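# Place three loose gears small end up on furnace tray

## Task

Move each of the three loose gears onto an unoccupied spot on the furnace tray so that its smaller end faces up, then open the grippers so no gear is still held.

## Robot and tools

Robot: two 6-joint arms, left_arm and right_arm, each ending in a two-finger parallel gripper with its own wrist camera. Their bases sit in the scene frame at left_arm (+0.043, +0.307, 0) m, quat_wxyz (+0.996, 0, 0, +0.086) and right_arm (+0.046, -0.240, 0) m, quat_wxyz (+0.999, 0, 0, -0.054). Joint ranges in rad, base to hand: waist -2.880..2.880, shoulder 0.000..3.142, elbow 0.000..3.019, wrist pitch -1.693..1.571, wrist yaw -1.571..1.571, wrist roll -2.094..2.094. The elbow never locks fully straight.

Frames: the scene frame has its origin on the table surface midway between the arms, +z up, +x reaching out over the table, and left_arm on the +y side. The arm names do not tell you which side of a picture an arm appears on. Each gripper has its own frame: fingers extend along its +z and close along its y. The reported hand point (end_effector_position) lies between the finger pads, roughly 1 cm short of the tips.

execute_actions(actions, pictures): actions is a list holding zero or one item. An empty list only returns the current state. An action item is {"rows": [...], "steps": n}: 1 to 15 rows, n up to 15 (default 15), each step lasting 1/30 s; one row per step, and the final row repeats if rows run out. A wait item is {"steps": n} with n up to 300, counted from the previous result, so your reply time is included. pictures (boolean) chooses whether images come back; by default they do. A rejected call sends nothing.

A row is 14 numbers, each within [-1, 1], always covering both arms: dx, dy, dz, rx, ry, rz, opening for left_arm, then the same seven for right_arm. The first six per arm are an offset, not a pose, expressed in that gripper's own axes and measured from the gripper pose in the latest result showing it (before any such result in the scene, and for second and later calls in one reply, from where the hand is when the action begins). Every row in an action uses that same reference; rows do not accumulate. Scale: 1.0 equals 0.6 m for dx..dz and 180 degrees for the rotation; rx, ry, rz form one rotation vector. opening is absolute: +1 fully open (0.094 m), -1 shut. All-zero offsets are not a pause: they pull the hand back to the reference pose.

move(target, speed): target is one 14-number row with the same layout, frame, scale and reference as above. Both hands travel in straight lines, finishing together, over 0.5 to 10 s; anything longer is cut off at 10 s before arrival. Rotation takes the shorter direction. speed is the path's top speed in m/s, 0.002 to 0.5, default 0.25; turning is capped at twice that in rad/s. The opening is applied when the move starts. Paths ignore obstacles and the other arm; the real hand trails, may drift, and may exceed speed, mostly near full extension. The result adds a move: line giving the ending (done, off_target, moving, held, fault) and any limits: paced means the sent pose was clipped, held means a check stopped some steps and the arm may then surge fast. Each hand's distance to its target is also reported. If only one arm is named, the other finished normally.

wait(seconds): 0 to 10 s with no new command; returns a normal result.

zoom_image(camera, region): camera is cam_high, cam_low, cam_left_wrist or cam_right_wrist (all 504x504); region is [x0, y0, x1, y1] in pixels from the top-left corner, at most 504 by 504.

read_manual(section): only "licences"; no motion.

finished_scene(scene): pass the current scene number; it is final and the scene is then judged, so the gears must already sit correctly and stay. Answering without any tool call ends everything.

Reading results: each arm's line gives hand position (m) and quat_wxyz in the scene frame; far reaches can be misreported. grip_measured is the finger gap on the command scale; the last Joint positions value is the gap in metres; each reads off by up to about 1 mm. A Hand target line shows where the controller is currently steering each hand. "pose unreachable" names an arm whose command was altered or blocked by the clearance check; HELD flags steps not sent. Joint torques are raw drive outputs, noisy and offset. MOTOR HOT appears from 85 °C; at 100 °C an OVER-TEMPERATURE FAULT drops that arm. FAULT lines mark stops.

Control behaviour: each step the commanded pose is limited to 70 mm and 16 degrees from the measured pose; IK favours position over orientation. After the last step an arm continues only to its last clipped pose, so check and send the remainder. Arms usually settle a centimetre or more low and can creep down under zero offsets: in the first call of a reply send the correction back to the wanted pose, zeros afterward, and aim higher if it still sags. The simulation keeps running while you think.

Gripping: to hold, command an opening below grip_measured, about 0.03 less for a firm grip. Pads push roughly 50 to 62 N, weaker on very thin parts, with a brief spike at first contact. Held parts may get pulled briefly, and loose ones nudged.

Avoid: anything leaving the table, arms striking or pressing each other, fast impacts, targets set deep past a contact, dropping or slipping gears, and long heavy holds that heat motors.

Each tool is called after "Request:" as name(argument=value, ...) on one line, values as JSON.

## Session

Request:
execute_actions(actions=[])

Scene clock: 0.00 s of 6000.00 s.
left_arm: end_effector_position=(+0.6255, +0.5410, +0.1298) grip_measured=+1.000 end_effector_quat_wxyz=(+0.328, +0.583, +0.550, +0.500) | right_arm: end_effector_position=(+0.4713, -0.1541, +0.2298) grip_measured=+1.000 end_effector_quat_wxyz=(+0.093, -0.274, +0.940, -0.178)
Joint positions: left_arm=[0.284 1.735 0.863 0.573 0.268 1.887 0.094] | right_arm=[ 0.452  1.365  1.222 -1.255  0.368 -0.255  0.094]
Joint velocities: left_arm=[ 0.015  0.005  0.012 -0.007  0.081 -0.037  0.   ] | right_arm=[ 0.015  0.005 -0.017 -0.002  0.022  0.037  0.   ]
Joint torques (N m, as the arm reports them, + toward a larger angle): no reading
Motor temperatures (°C, as the motors report them): left_arm=[29 32 27 28 29 30] | right_arm=[27 30 29 30 29 26]
Hand target (left_arm): +0.633, +0.545, +0.142; +0.331, +0.579, +0.542, +0.511
Hand target (right_arm): +0.480, -0.151, +0.246; +0.112, -0.270, +0.940, -0.177

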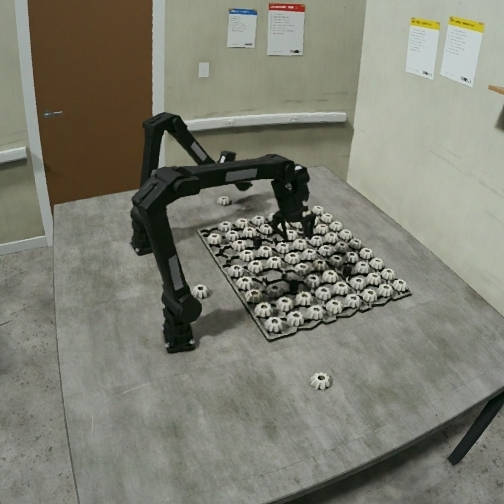

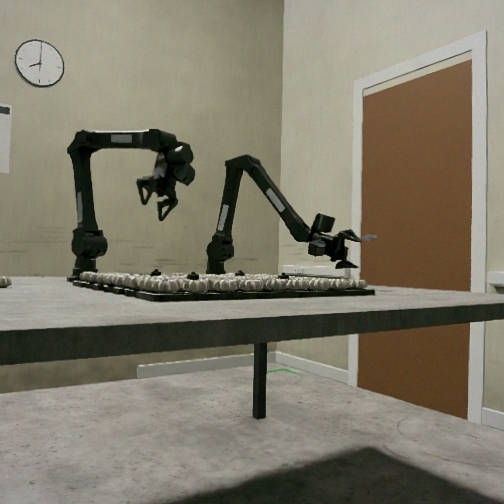

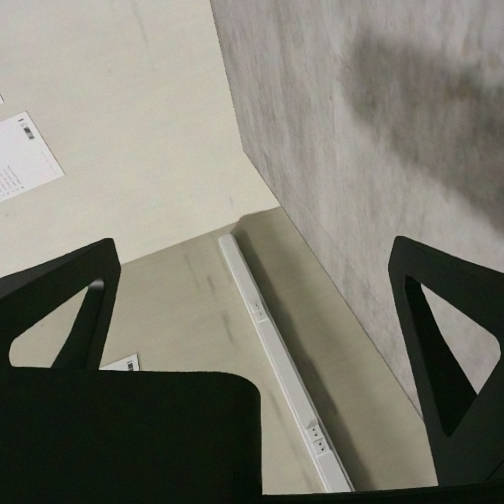

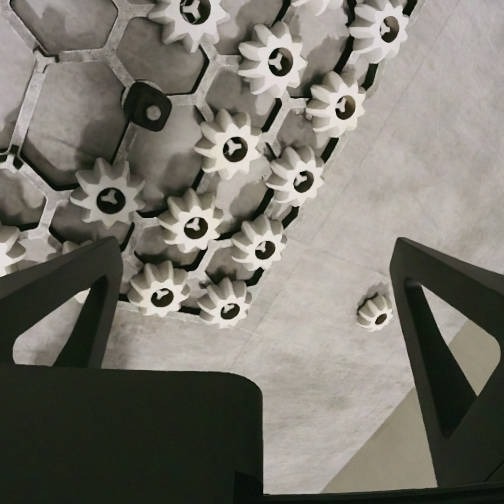

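Request:
zoom_image(camera="cam_high", region=[170, 180, 420, 400])

Region (170, 180, 420, 400) of cam_high's 504x504 image, scaled by 2.016, with more detail than that image has; it fills the top 444 rows of this view, and the rest is white.

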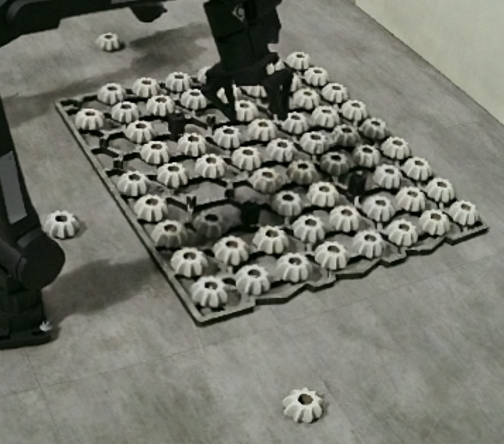

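Request:
move(target=[0.0242, -0.0157, -0.2667, 0.3768, 0.2471, -0.4393, 1, 0.501, -0.3815, 0.2987, -0.1157, 0.0604, 0.178, 1], speed=0.25)

Scene clock: 14.60 s of 6000.00 s.
left_arm: end_effector_position=(+0.4538, +0.5172, +0.1553) grip_measured=+1.000 end_effector_quat_wxyz=(-0.011, +0.008, +1.000, -0.011) | right_arm: end_effector_position=(+0.3644, -0.5377, +0.1151) grip_measured=+1.000 end_effector_quat_wxyz=(-0.013, +0.006, +1.000, +0.012)
Joint positions: left_arm=[ 0.306  1.602  1.321 -1.32   0.008  0.494  0.094] | right_arm=[-0.643  1.577  1.18  -1.208 -0.001 -0.738  0.094]
Joint velocities: left_arm=[ 0.005  0.005  0.002 -0.002 -0.022 -0.095  0.   ] | right_arm=[-0.015 -0.005 -0.007 -0.012 -0.051  0.051  0.   ]
Joint torques (N m, as the arm reports them, + toward a larger angle): left_arm=[  0.5  -12.02  11.68  -0.33   0.15  -0.09] | right_arm=[  0.79 -10.39  11.1    0.06  -0.06  -0.05]
Motor temperatures (°C, as the motors report them): left_arm=[29 32 30 28 29 30] | right_arm=[27 30 31 30 29 26]
Hand target (left_arm): +0.469, +0.528, +0.170; +0.003, -0.002, +1.000, -0.005
Hand target (right_arm): +0.381, -0.553, +0.137; +0.006, +0.001, +1.000, -0.004
Off the commanded pose (left_arm): 0.025 m, 2 deg.
Off the commanded pose (right_arm): 0.025 m, 2 deg.
After step 90, 7.17 s passed at rest.
move: off_target (left_arm, right_arm)

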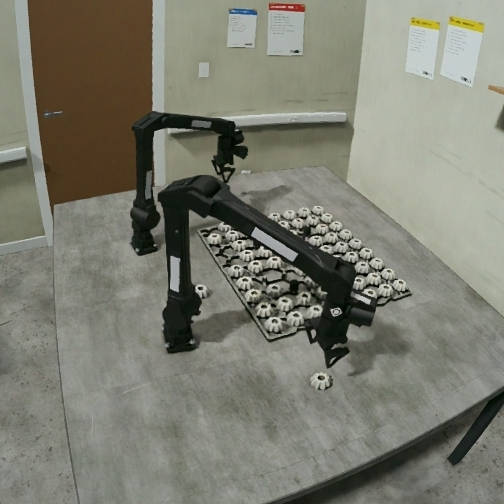

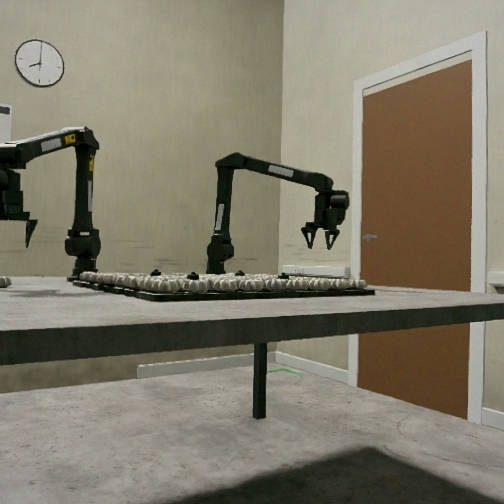

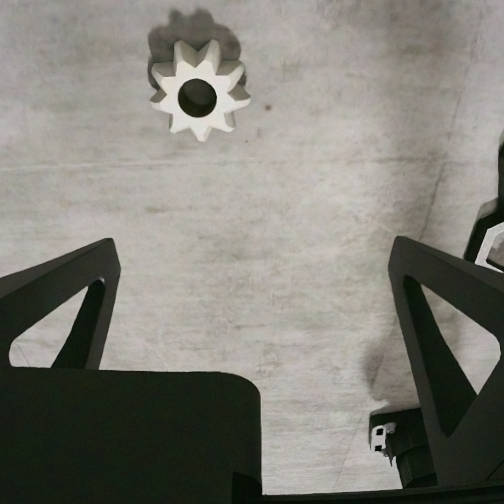

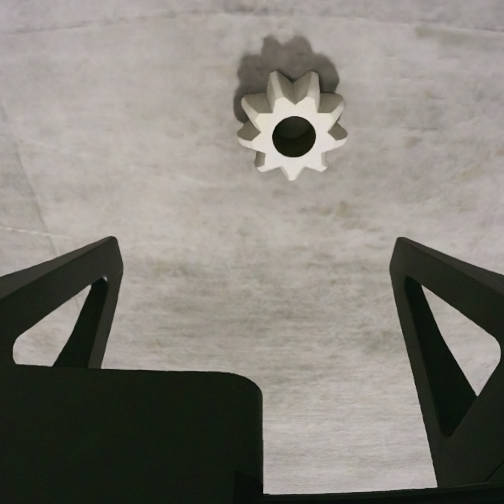

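Request:
move(target=[-0.039, 0.057, 0.145, -0.007, -0.007, 0, 1, -0.022, -0.033, 0.088, 0.0076, -0.008, 0, 1], speed=0.15)

Scene clock: 19.07 s of 6000.00 s.
left_arm: end_effector_position=(+0.4757, +0.5458, +0.0705) grip_measured=+1.000 end_effector_quat_wxyz=(-0.003, +0.005, +1.000, -0.003) | right_arm: end_effector_position=(+0.3772, -0.5531, +0.0657) grip_measured=+1.000 end_effector_quat_wxyz=(-0.001, +0.008, +1.000, +0.002)
Joint positions: left_arm=[ 0.335  1.75   1.275 -1.104  0.002  0.517  0.094] | right_arm=[-0.649  1.665  1.146 -1.056 -0.001 -0.741  0.094]
Joint velocities: left_arm=[-0.005  0.005 -0.002 -0.012 -0.022 -0.066  0.   ] | right_arm=[-0.005 -0.005 -0.022 -0.007 -0.007 -0.022  0.   ]
Joint torques (N m, as the arm reports them, + toward a larger angle): left_arm=[  0.31 -14.39   6.84   0.82  -0.04   0.08] | right_arm=[  0.   -10.99   5.91   0.96   0.05  -0.02]
Motor temperatures (°C, as the motors report them): left_arm=[29 32 31 28 29 30] | right_arm=[27 30 31 30 29 26]
Hand target (left_arm): +0.476, +0.550, +0.068; -0.000, +0.008, +1.000, +0.000
Hand target (right_arm): +0.375, -0.556, +0.062; -0.000, +0.006, +1.000, +0.000
Off the commanded pose (left_arm): 0.005 m, 1 deg.
Off the commanded pose (right_arm): 0.005 m, 0 deg.
After step 90, 0.43 s passed at rest.
move: done

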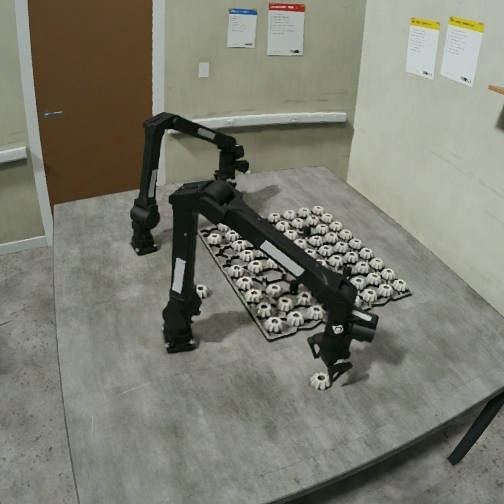

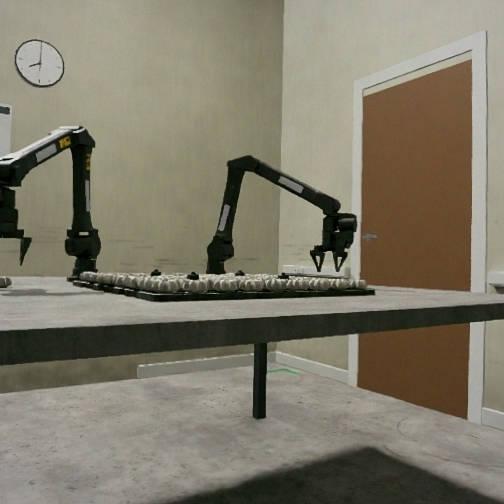

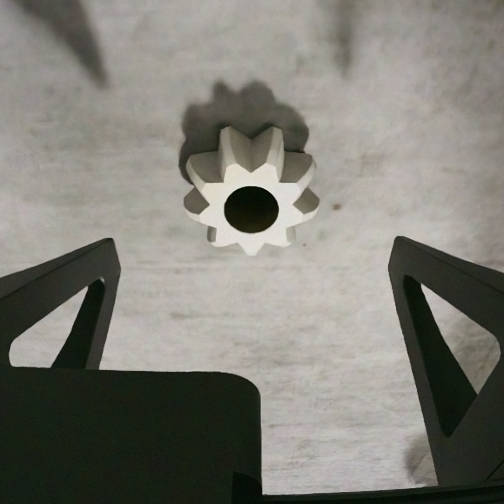

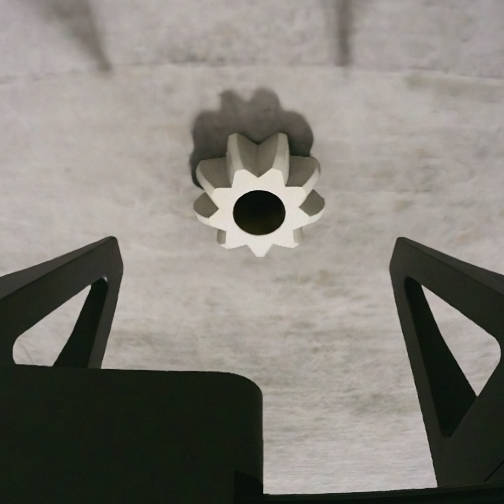

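Request:
move(target=[0.002, 0.003, 0.085, 0, 0, 0, 1, 0.008, -0.001, 0.088, 0, 0, 0, 1], speed=0.08)

Scene clock: 22.53 s of 6000.00 s.
left_arm: end_effector_position=(+0.4748, +0.5453, +0.0257) grip_measured=+1.000 end_effector_quat_wxyz=(-0.003, +0.006, +1.000, -0.003) | right_arm: end_effector_position=(+0.3739, -0.5505, +0.0170) grip_measured=+1.000 end_effector_quat_wxyz=(-0.003, +0.008, +1.000, +0.003)
Joint positions: left_arm=[ 0.335  1.807  1.222 -0.993  0.002  0.518  0.094] | right_arm=[-0.65   1.73   1.081 -0.93  -0.001 -0.742  0.094]
Joint velocities: left_arm=[-0.005 -0.005 -0.002 -0.002  0.022  0.007  0.   ] | right_arm=[-0.005 -0.015 -0.002  0.007 -0.051 -0.095  0.   ]
Joint torques (N m, as the arm reports them, + toward a larger angle): left_arm=[  0.77 -14.31   6.43   0.73   0.05   0.02] | right_arm=[  0.6  -11.21   5.67   1.12   0.06  -0.02]
Motor temperatures (°C, as the motors report them): left_arm=[29 33 31 28 29 30] | right_arm=[27 30 31 30 29 26]
Hand target (left_arm): +0.474, +0.548, +0.020; -0.003, +0.005, +1.000, -0.003
Hand target (right_arm): +0.371, -0.553, +0.013; -0.001, +0.008, +1.000, +0.002
Off the commanded pose (left_arm): 0.007 m, 0 deg.
Off the commanded pose (right_arm): 0.005 m, 0 deg.
move: done

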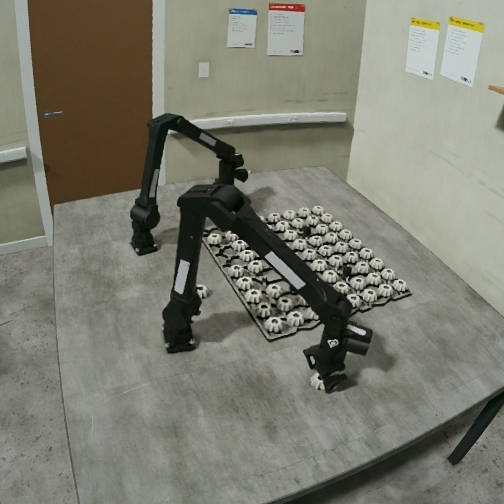

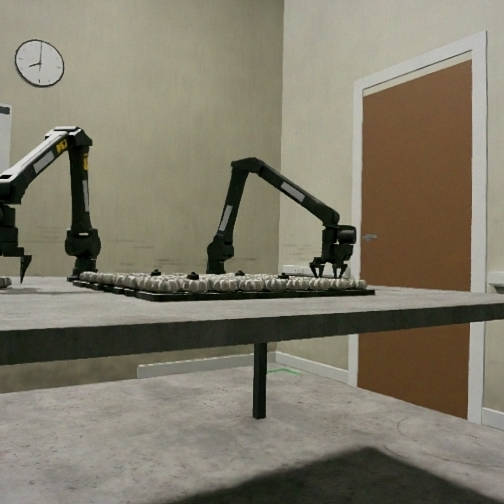

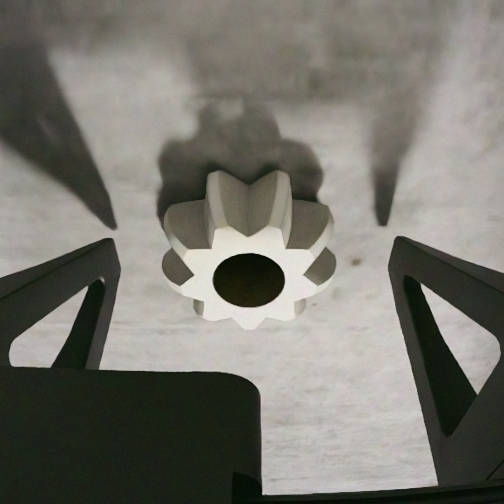

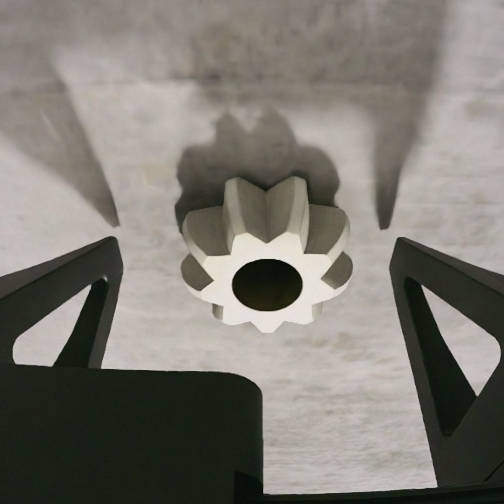

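Request:
move(target=[0, 0.007, 0.018, 0, 0, 0, 1, 0, -0.009, 0.011, 0, 0, 0, 1], speed=0.03)

Request:
execute_actions(actions=[{"rows": [[0,0,0,0,0,0,0.08,0,0,0,0,0,0,0.1]], "steps": 15}])

Scene clock: 25.43 s of 6000.00 s.
left_arm: end_effector_position=(+0.4768, +0.5464, +0.0255) grip_measured=+1.000 end_effector_quat_wxyz=(+0.001, +0.006, +1.000, -0.001) | right_arm: end_effector_position=(+0.3731, -0.5498, +0.0133) grip_measured=+1.000 end_effector_quat_wxyz=(-0.006, +0.008, +1.000, +0.006)
Joint positions: left_arm=[ 0.335  1.808  1.222 -0.984  0.002  0.518  0.094] | right_arm=[-0.65   1.739  1.081 -0.93  -0.001 -0.742  0.094]
Joint velocities: left_arm=[-0.005 -0.015 -0.002  0.002 -0.037  0.007  0.   ] | right_arm=[-0.015 -0.015  0.007  0.007 -0.022 -0.007  0.   ]
Joint torques (N m, as the arm reports them, + toward a larger angle): left_arm=[  0.99 -13.31   6.42   0.77   0.05   0.05] | right_arm=[  0.49 -10.71   6.28   1.01   0.06  -0.04]
Motor temperatures (°C, as the motors report them): left_arm=[29 33 31 28 29 30] | right_arm=[27 30 31 30 29 26]
Hand target (left_arm): +0.475, +0.549, +0.015; -0.003, +0.006, +1.000, -0.003
Hand target (right_arm): +0.374, -0.556, +0.011; -0.003, +0.008, +1.000, +0.003
Off the commanded pose (left_arm): 0.011 m, 1 deg.
Off the commanded pose (right_arm): 0.007 m, 1 deg.
move: off_target (left_arm)

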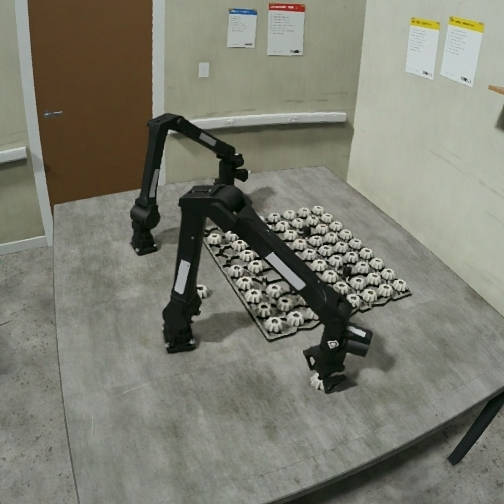

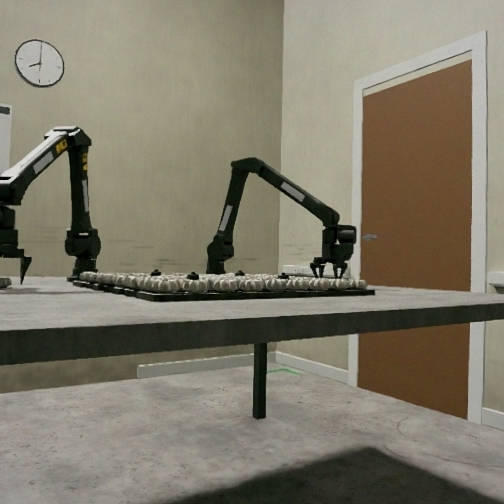

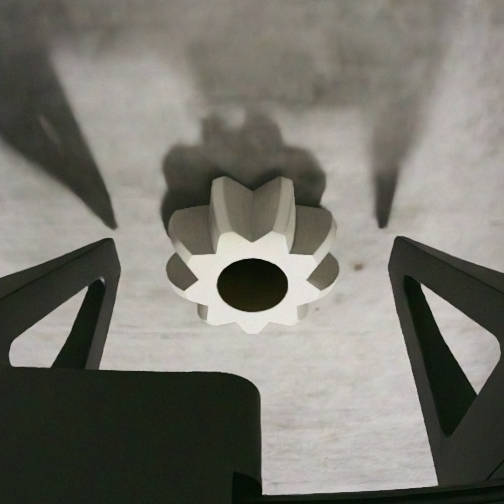

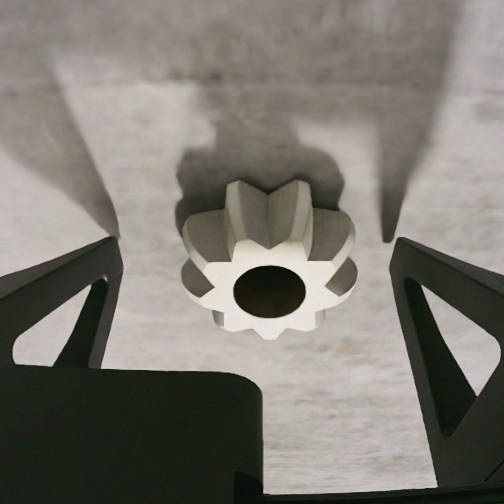

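Scene clock: 25.93 s of 6000.00 s.
left_arm: end_effector_position=(+0.4768, +0.5464, +0.0255) grip_measured=+0.190 end_effector_quat_wxyz=(+0.001, +0.006, +1.000, -0.001) | right_arm: end_effector_position=(+0.3730, -0.5499, +0.0133) grip_measured=+0.211 end_effector_quat_wxyz=(-0.006, +0.008, +1.000, +0.006)
Joint positions: left_arm=[ 0.335  1.808  1.222 -0.984  0.002  0.518  0.056] | right_arm=[-0.65   1.739  1.081 -0.93  -0.001 -0.742  0.057]
Joint velocities: left_arm=[-0.005 -0.015  0.007 -0.002  0.081  0.022 -0.   ] | right_arm=[-0.005 -0.005  0.002  0.002 -0.007 -0.066  0.   ]
Joint torques (N m, as the arm reports them, + toward a larger angle): left_arm=[  0.4  -14.94   6.69   0.24   0.06  -0.02] | right_arm=[  0.82 -11.31   5.92   0.55   0.05   0.07]
Motor temperatures (°C, as the motors report them): left_arm=[29 33 31 28 29 30] | right_arm=[27 30 31 30 29 26]
Hand target (left_arm): +0.477, +0.546, +0.026; +0.001, +0.006, +1.000, -0.001
Hand target (right_arm): +0.373, -0.550, +0.013; -0.006, +0.008, +1.000, +0.006
Off the commanded pose (left_arm): 0.000 m, 0 deg.
Off the commanded pose (right_arm): 0.000 m, 0 deg.
Steps of this call (steps 1 to 15: all 15 steps of this action). Readings (end_effector_position):
1: left_arm (+0.4768, +0.5464, +0.0255) | right_arm (+0.3731, -0.5498, +0.0133)
2: left_arm (+0.4768, +0.5464, +0.0255) | right_arm (+0.3731, -0.5498, +0.0133)
4: left_arm (+0.4768, +0.5464, +0.0255) | right_arm (+0.3730, -0.5499, +0.0133)
8: left_arm (+0.4768, +0.5464, +0.0255) | right_arm (+0.3730, -0.5499, +0.0133)
15: the state above

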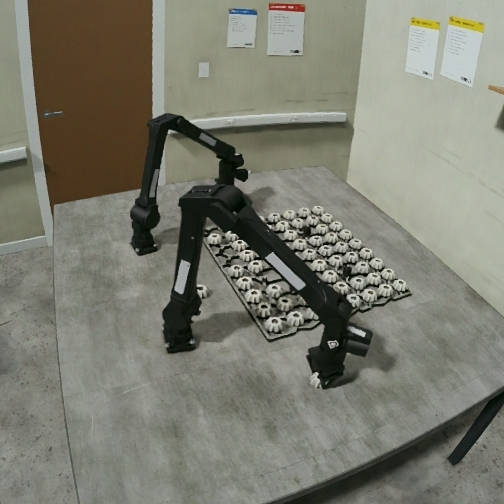

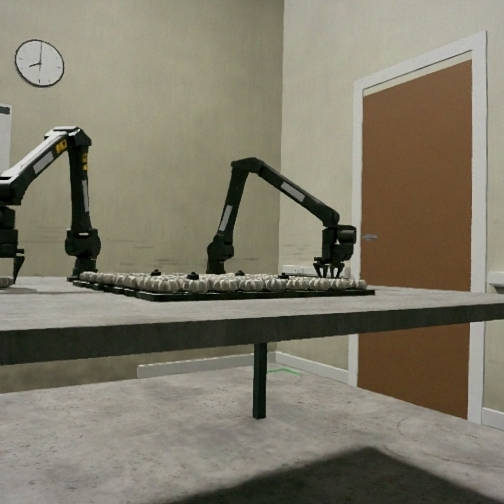

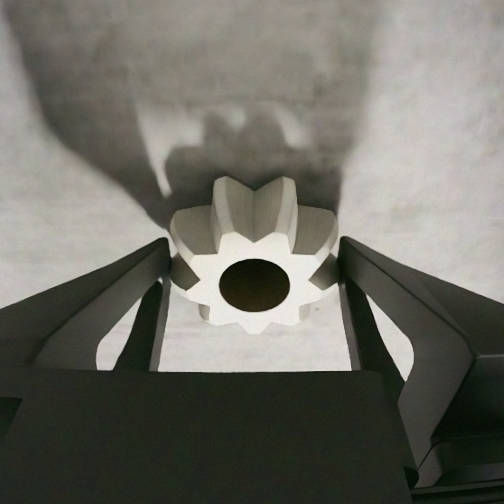

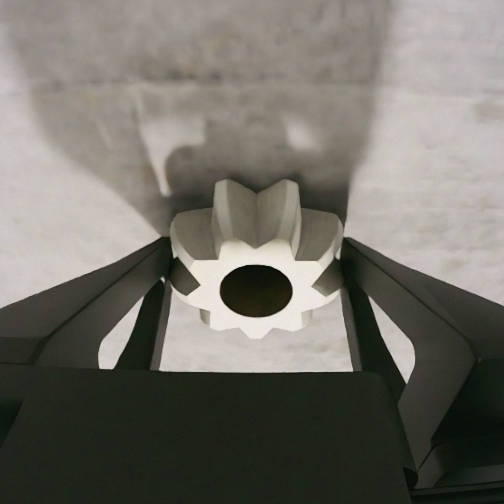

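Request:
move(target=[0.003, 0, 0.027, 0, 0, 0, 0.6, -0.02, 0.08, -0.22, 0, 0, 0, 0.1], speed=0.15)

Request:
move(target=[0, 0, 0, 0, 0, 0, 0.08, -0.04, 0.64, -0.10, 0.015, -0.015, 0, 0.1], speed=0.25)

Scene clock: 34.57 s of 6000.00 s.
left_arm: end_effector_position=(+0.4770, +0.5465, +0.0207) grip_measured=+0.598 end_effector_quat_wxyz=(+0.006, +0.006, +1.000, +0.002) | right_arm: end_effector_position=(+0.3674, -0.4889, +0.1120) grip_measured=+0.211 end_effector_quat_wxyz=(-0.037, +0.005, +0.999, +0.031)
Joint positions: left_arm=[ 0.335  1.809  1.209 -0.958  0.002  0.518  0.075] | right_arm=[-0.551  1.546  1.131 -1.252 -0.003 -0.65   0.057]
Joint velocities: left_arm=[ 0.005  0.005  0.007 -0.012 -0.066 -0.066  0.   ] | right_arm=[-0.015 -0.005  0.007 -0.002 -0.022 -0.022 -0.   ]
Joint torques (N m, as the arm reports them, + toward a larger angle): left_arm=[  0.61 -13.52   6.15   0.78   0.05   0.  ] | right_arm=[  1.45 -11.53  11.25  -0.05   0.     0.18]
Motor temperatures (°C, as the motors report them): left_arm=[29 33 30 28 29 30] | right_arm=[27 30 31 30 29 26]
Hand target (left_arm): +0.475, +0.546, +0.010; +0.001, +0.006, +1.000, -0.001
Hand target (right_arm): +0.388, -0.502, +0.145; -0.006, +0.008, +1.000, +0.007
Off the commanded pose (left_arm): 0.012 m, 1 deg.
Off the commanded pose (right_arm): 0.042 m, 5 deg.
After step 90, 4.23 s passed at rest.
move: off_target (left_arm, right_arm)

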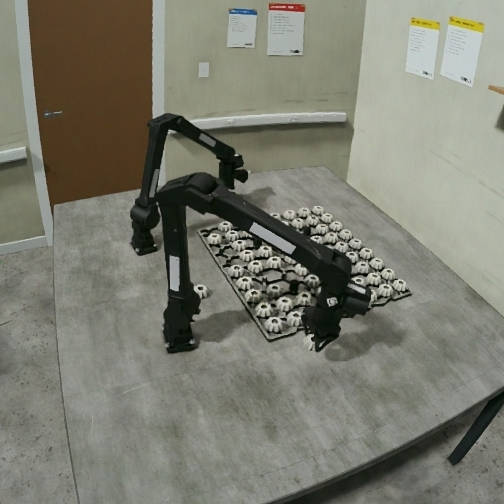

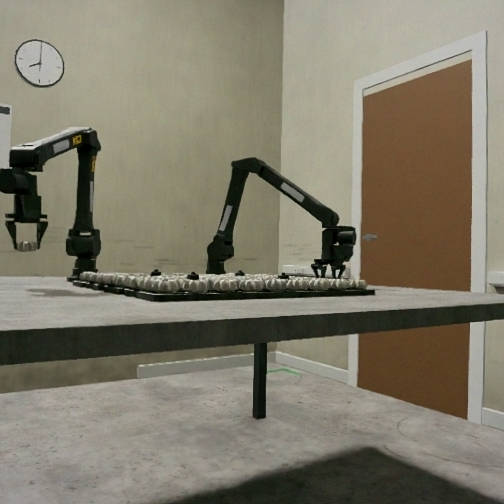

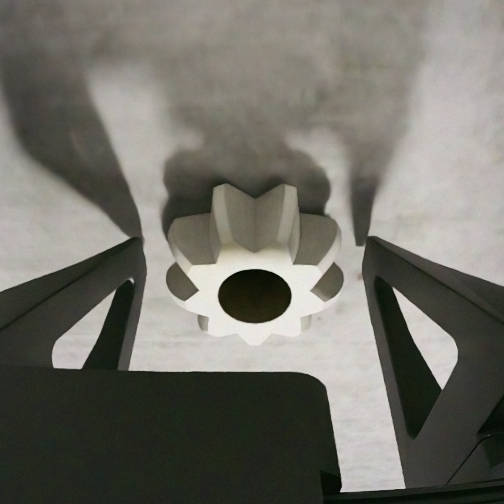

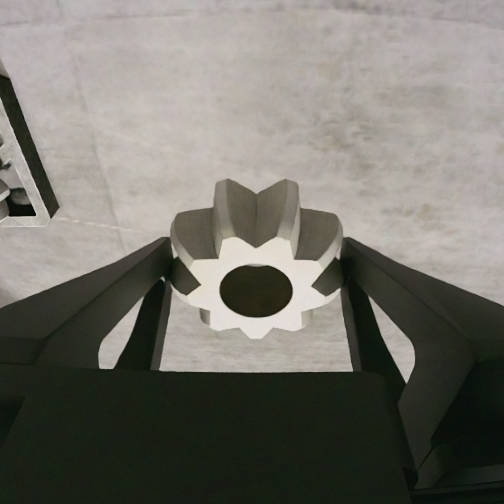

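Scene clock: 36.73 s of 6000.00 s.
left_arm: end_effector_position=(+0.4770, +0.5464, +0.0207) grip_measured=+0.196 end_effector_quat_wxyz=(+0.006, +0.006, +1.000, +0.002) | right_arm: end_effector_position=(+0.3736, -0.1125, +0.1618) grip_measured=+0.211 end_effector_quat_wxyz=(-0.050, -0.005, +0.999, -0.001)
Joint positions: left_arm=[ 0.335  1.809  1.209 -0.958  0.002  0.518  0.056] | right_arm=[ 0.465  1.358  1.07  -1.377 -0.033  0.345  0.057]
Joint velocities: left_arm=[-0.015  0.005 -0.012 -0.022 -0.007  0.022 -0.   ] | right_arm=[-0.005 -0.005 -0.002  0.007 -0.051 -0.022 -0.   ]
Joint torques (N m, as the arm reports them, + toward a larger angle): left_arm=[  0.45 -14.9    6.65   0.26   0.05  -0.02] | right_arm=[ 0.34 -7.72 11.92 -0.16  0.27  0.22]
Motor temperatures (°C, as the motors report them): left_arm=[29 33 30 28 29 30] | right_arm=[27 30 31 30 29 26]
Hand target (left_arm): +0.477, +0.546, +0.021; +0.006, +0.006, +1.000, +0.002
Hand target (right_arm): +0.396, -0.107, +0.190; -0.020, +0.004, +1.000, +0.009
Off the commanded pose (left_arm): 0.000 m, 0 deg.
Off the commanded pose (right_arm): 0.041 m, 4 deg.
move: off_target (right_arm)

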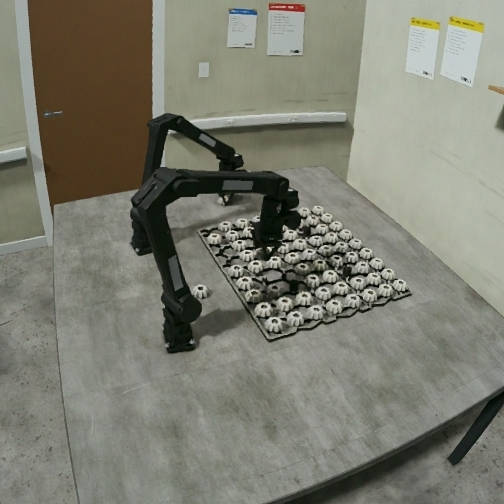

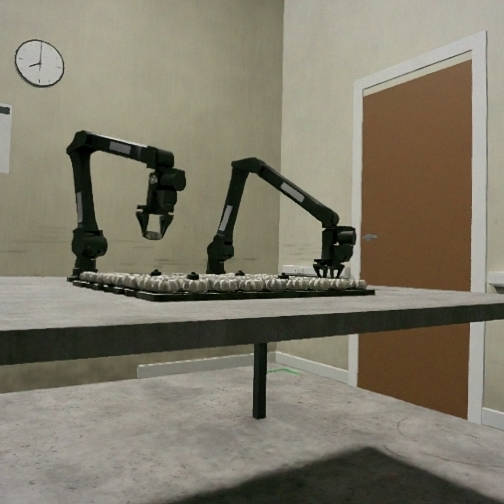

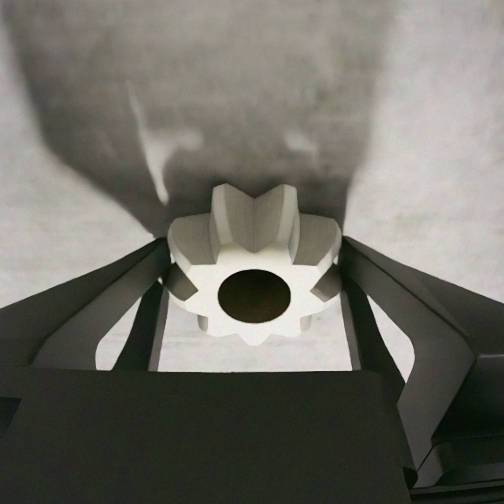

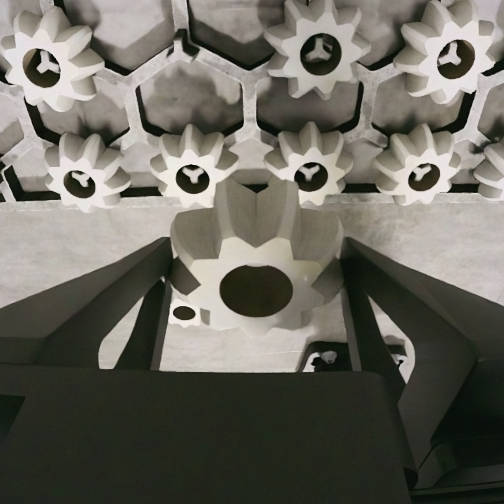

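Request:
move(target=[0, -0.05, -0.22, 0, 0, 0, 0.08, -0.073, 0.07, 0.148, 0, -0.032, 0, 0.1], speed=0.12)

Scene clock: 45.93 s of 6000.00 s.
left_arm: end_effector_position=(+0.4529, +0.5078, +0.1177) grip_measured=+0.196 end_effector_quat_wxyz=(-0.028, +0.008, +0.999, -0.015) | right_arm: end_effector_position=(+0.4029, -0.0756, +0.0649) grip_measured=+0.211 end_effector_quat_wxyz=(-0.012, -0.008, +1.000, -0.004)
Joint positions: left_arm=[ 0.286  1.642  1.266 -1.259  0.002  0.474  0.056] | right_arm=[ 0.54   1.53   0.975 -1.041 -0.003  0.416  0.057]
Joint velocities: left_arm=[-0.005 -0.015 -0.002  0.002  0.007  0.007  0.   ] | right_arm=[-0.015 -0.005 -0.027 -0.007 -0.037  0.037 -0.001]
Joint torques (N m, as the arm reports them, + toward a larger angle): left_arm=[ -0.42 -14.87  11.89  -0.48   0.04  -0.02] | right_arm=[  1.81 -10.16   6.35   1.08   0.29   0.22]
Motor temperatures (°C, as the motors report them): left_arm=[29 33 31 28 29 30] | right_arm=[27 30 32 30 29 26]
Hand target (left_arm): +0.473, +0.514, +0.152; +0.006, +0.006, +1.000, +0.002
Hand target (right_arm): +0.407, -0.072, +0.069; -0.000, -0.006, +1.000, -0.000
Off the commanded pose (left_arm): 0.042 m, 4 deg.
Off the commanded pose (right_arm): 0.008 m, 1 deg.
After step 90, 4.63 s passed at rest.
move: off_target (left_arm)

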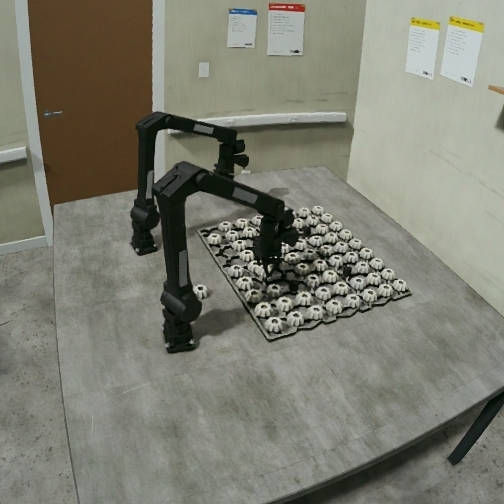

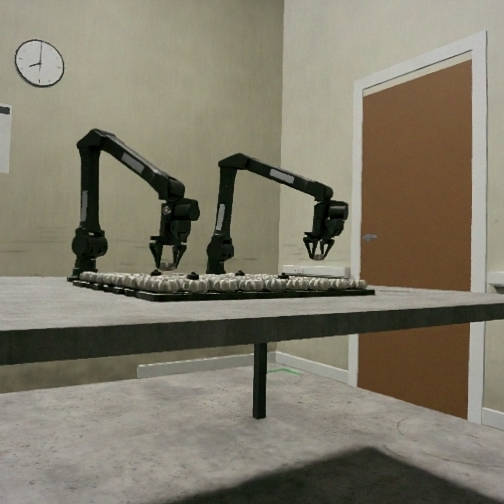

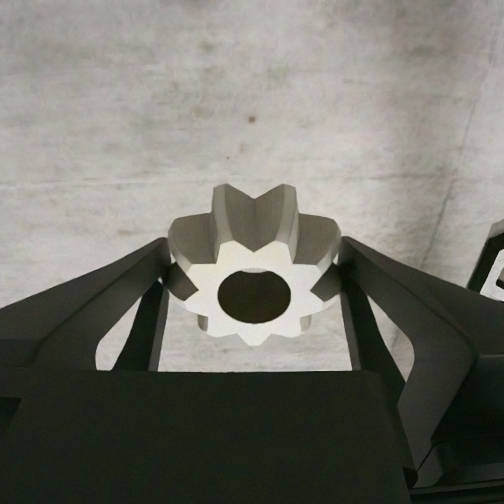

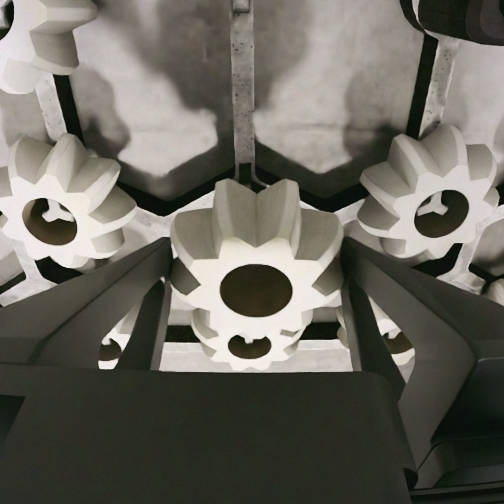

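Request:
move(target=[0.255, -0.33, -0.10, -0.0095, -0.018, 0, 0.08, -0.016, 0.013, 0.012, 0, -0.007, 0, 0.1], speed=0.2)

Scene clock: 51.17 s of 6000.00 s.
left_arm: end_effector_position=(+0.3026, +0.3135, +0.1855) grip_measured=+0.196 end_effector_quat_wxyz=(-0.001, +0.015, +1.000, -0.002) | right_arm: end_effector_position=(+0.4065, -0.0737, +0.0541) grip_measured=+0.211 end_effector_quat_wxyz=(-0.012, -0.009, +1.000, -0.007)
Joint positions: left_arm=[-0.141  1.022  0.87  -1.421  0.004  0.06   0.056] | right_arm=[ 0.543  1.558  0.975 -1.017  0.003  0.416  0.057]
Joint velocities: left_arm=[-0.015  0.005  0.007  0.002  0.081  0.037  0.   ] | right_arm=[-0.005  0.015 -0.007  0.012  0.022  0.022 -0.001]
Joint torques (N m, as the arm reports them, + toward a larger angle): left_arm=[ 0.37 -5.06  8.33 -0.19 -0.08 -0.13] | right_arm=[ 1.54 -8.92  6.77  1.13  0.25  0.19]
Motor temperatures (°C, as the motors report them): left_arm=[29 33 32 28 29 30] | right_arm=[27 30 32 30 29 26]
Hand target (left_arm): +0.301, +0.314, +0.189; -0.002, +0.008, +1.000, -0.001
Hand target (right_arm): +0.412, -0.068, +0.057; -0.001, -0.008, +1.000, -0.004
Off the commanded pose (left_arm): 0.007 m, 1 deg.
Off the commanded pose (right_arm): 0.009 m, 1 deg.
After step 90, 0.37 s passed at rest.
move: done

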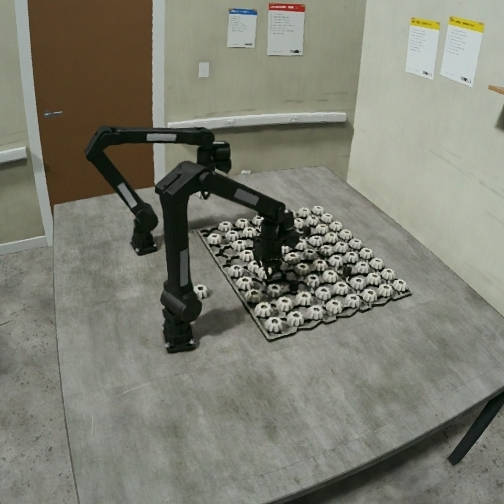

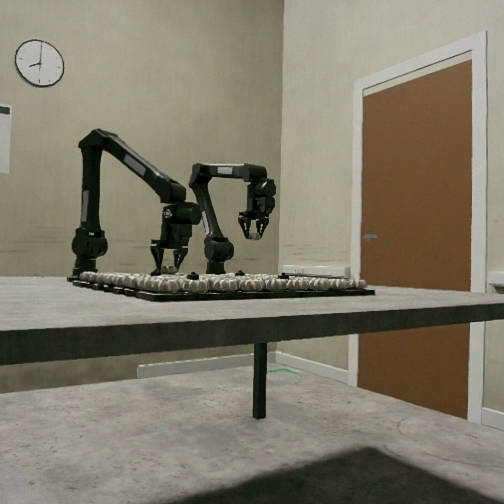

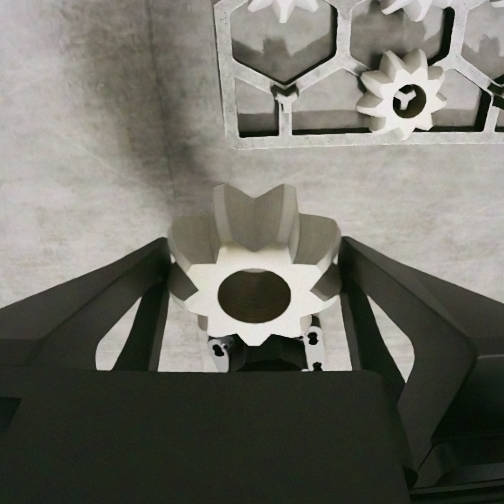

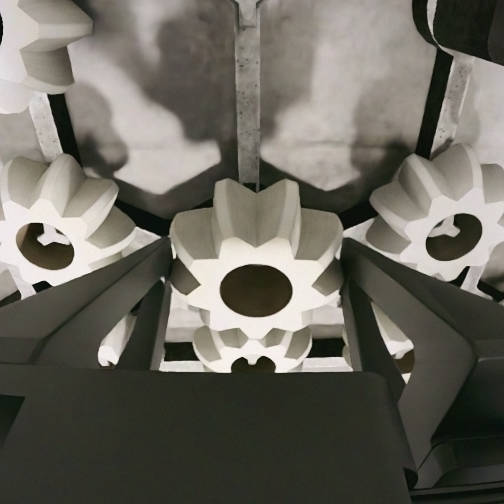

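Request:
move(target=[-0.035, -0.035, 0.175, 0, 0, 0, 0.08, -0.006, 0.012, 0.034, -0.004, -0.006, 0, 0.1], speed=0.1)

Scene clock: 55.47 s of 6000.00 s.
left_arm: end_effector_position=(+0.3171, +0.2956, +0.0779) grip_measured=+0.196 end_effector_quat_wxyz=(-0.013, +0.016, +1.000, -0.002) | right_arm: end_effector_position=(+0.4074, -0.0723, +0.0328) grip_measured=+0.211 end_effector_quat_wxyz=(-0.010, -0.010, +1.000, -0.005)
Joint positions: left_arm=[-0.208  1.194  0.691 -1.094  0.004 -0.004  0.056] | right_arm=[ 0.545  1.593  0.95  -0.951  0.001  0.416  0.057]
Joint velocities: left_arm=[-0.005  0.005  0.007 -0.002 -0.007 -0.081  0.   ] | right_arm=[-0.005 -0.024 -0.012 -0.007 -0.022  0.081 -0.001]
Joint torques (N m, as the arm reports them, + toward a larger angle): left_arm=[-0.26 -5.55  7.42  0.68  0.02 -0.14] | right_arm=[ 1.43 -9.76  5.95  1.12  0.06  0.18]
Motor temperatures (°C, as the motors report them): left_arm=[29 33 32 28 29 30] | right_arm=[27 30 32 30 29 26]
Hand target (left_arm): +0.323, +0.293, +0.081; -0.001, +0.014, +1.000, -0.002
Hand target (right_arm): +0.409, -0.067, +0.034; -0.003, -0.010, +1.000, -0.001
Off the commanded pose (left_arm): 0.007 m, 1 deg.
Off the commanded pose (right_arm): 0.006 m, 1 deg.
move: done

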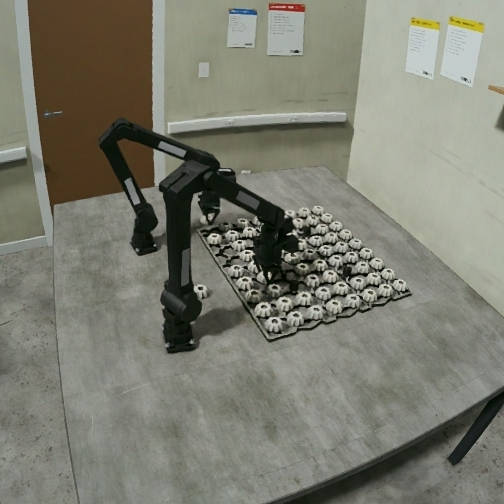

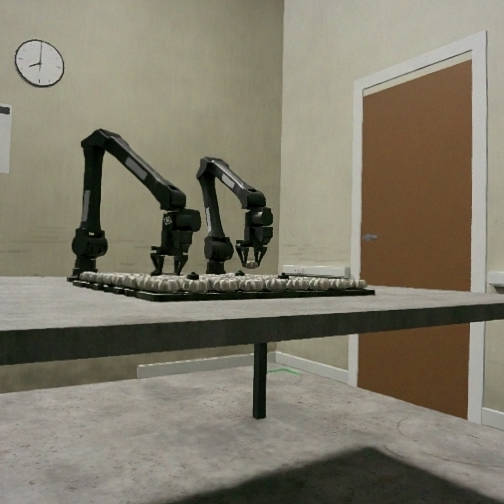

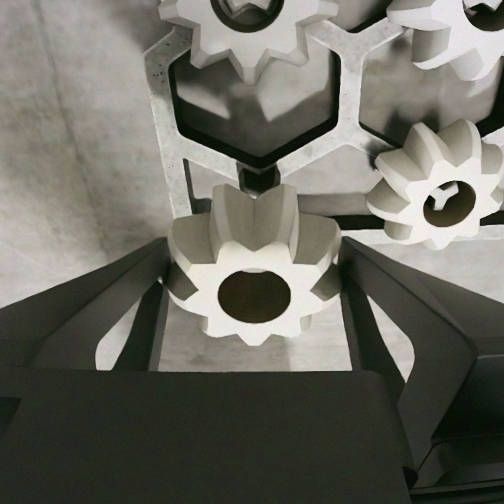

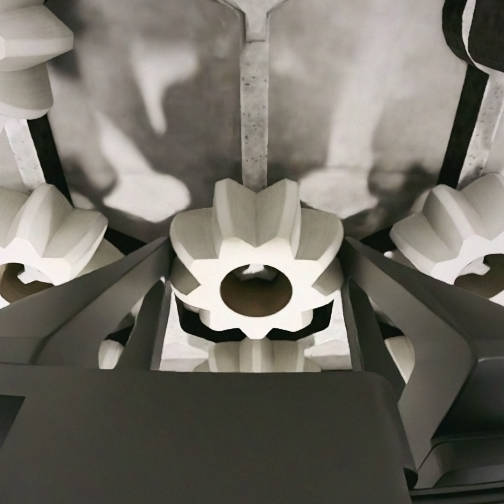

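Request:
move(target=[-0.018, -0.006, 0.02, 0, -0.008, 0, 0.08, -0.004, 0.002, 0.014, 0, 0, 0, 0.1], speed=0.03)

Scene clock: 60.63 s of 6000.00 s.
left_arm: end_effector_position=(+0.3233, +0.2947, +0.0656) grip_measured=+0.196 end_effector_quat_wxyz=(-0.008, +0.017, +1.000, -0.002) | right_arm: end_effector_position=(+0.4067, -0.0726, +0.0286) grip_measured=+0.211 end_effector_quat_wxyz=(-0.015, -0.010, +1.000, -0.007)
Joint positions: left_arm=[-0.211  1.225  0.679 -1.04   0.004 -0.005  0.056] | right_arm=[ 0.545  1.604  0.95  -0.949  0.001  0.416  0.057]
Joint velocities: left_arm=[-0.005 -0.005  0.007 -0.007 -0.022  0.007  0.002] | right_arm=[-0.005 -0.005  0.007 -0.007  0.007  0.022  0.   ]
Joint torques (N m, as the arm reports them, + toward a larger angle): left_arm=[-0.32 -5.9   7.    0.73  0.01 -0.12] | right_arm=[ 0.99 -8.42  5.62  1.32  0.17  0.13]
Motor temperatures (°C, as the motors report them): left_arm=[29 33 31 28 29 30] | right_arm=[27 30 31 30 29 26]
Hand target (left_arm): +0.327, +0.292, +0.066; -0.001, +0.016, +1.000, -0.002
Hand target (right_arm): +0.410, -0.071, +0.024; -0.010, -0.010, +1.000, -0.005
Off the commanded pose (left_arm): 0.005 m, 1 deg.
Off the commanded pose (right_arm): 0.005 m, 1 deg.
After step 90, 1.37 s passed at rest.
move: done

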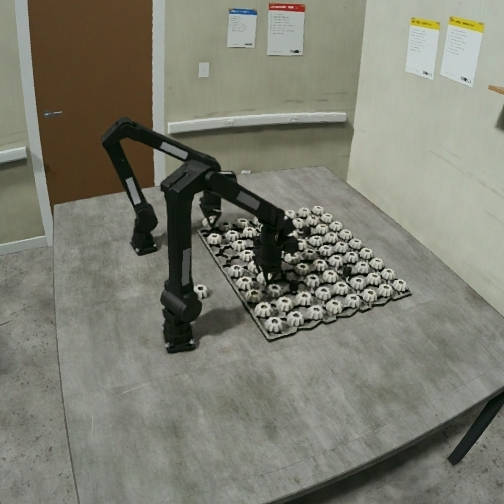

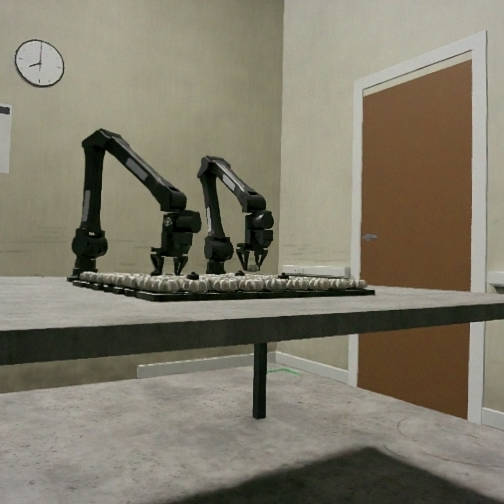

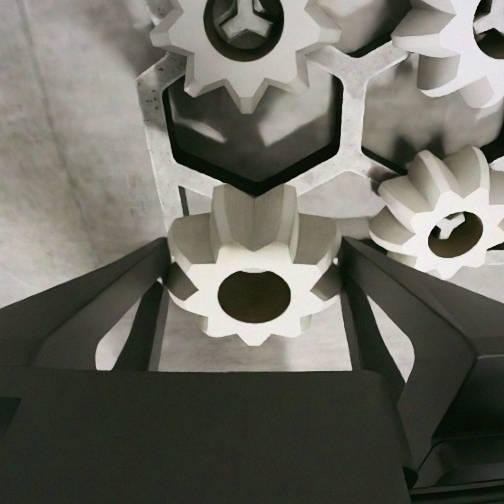

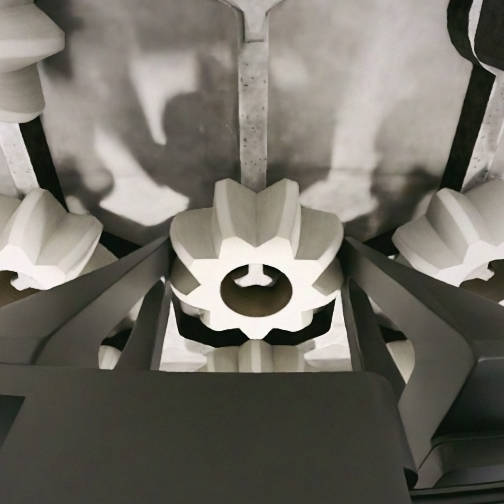

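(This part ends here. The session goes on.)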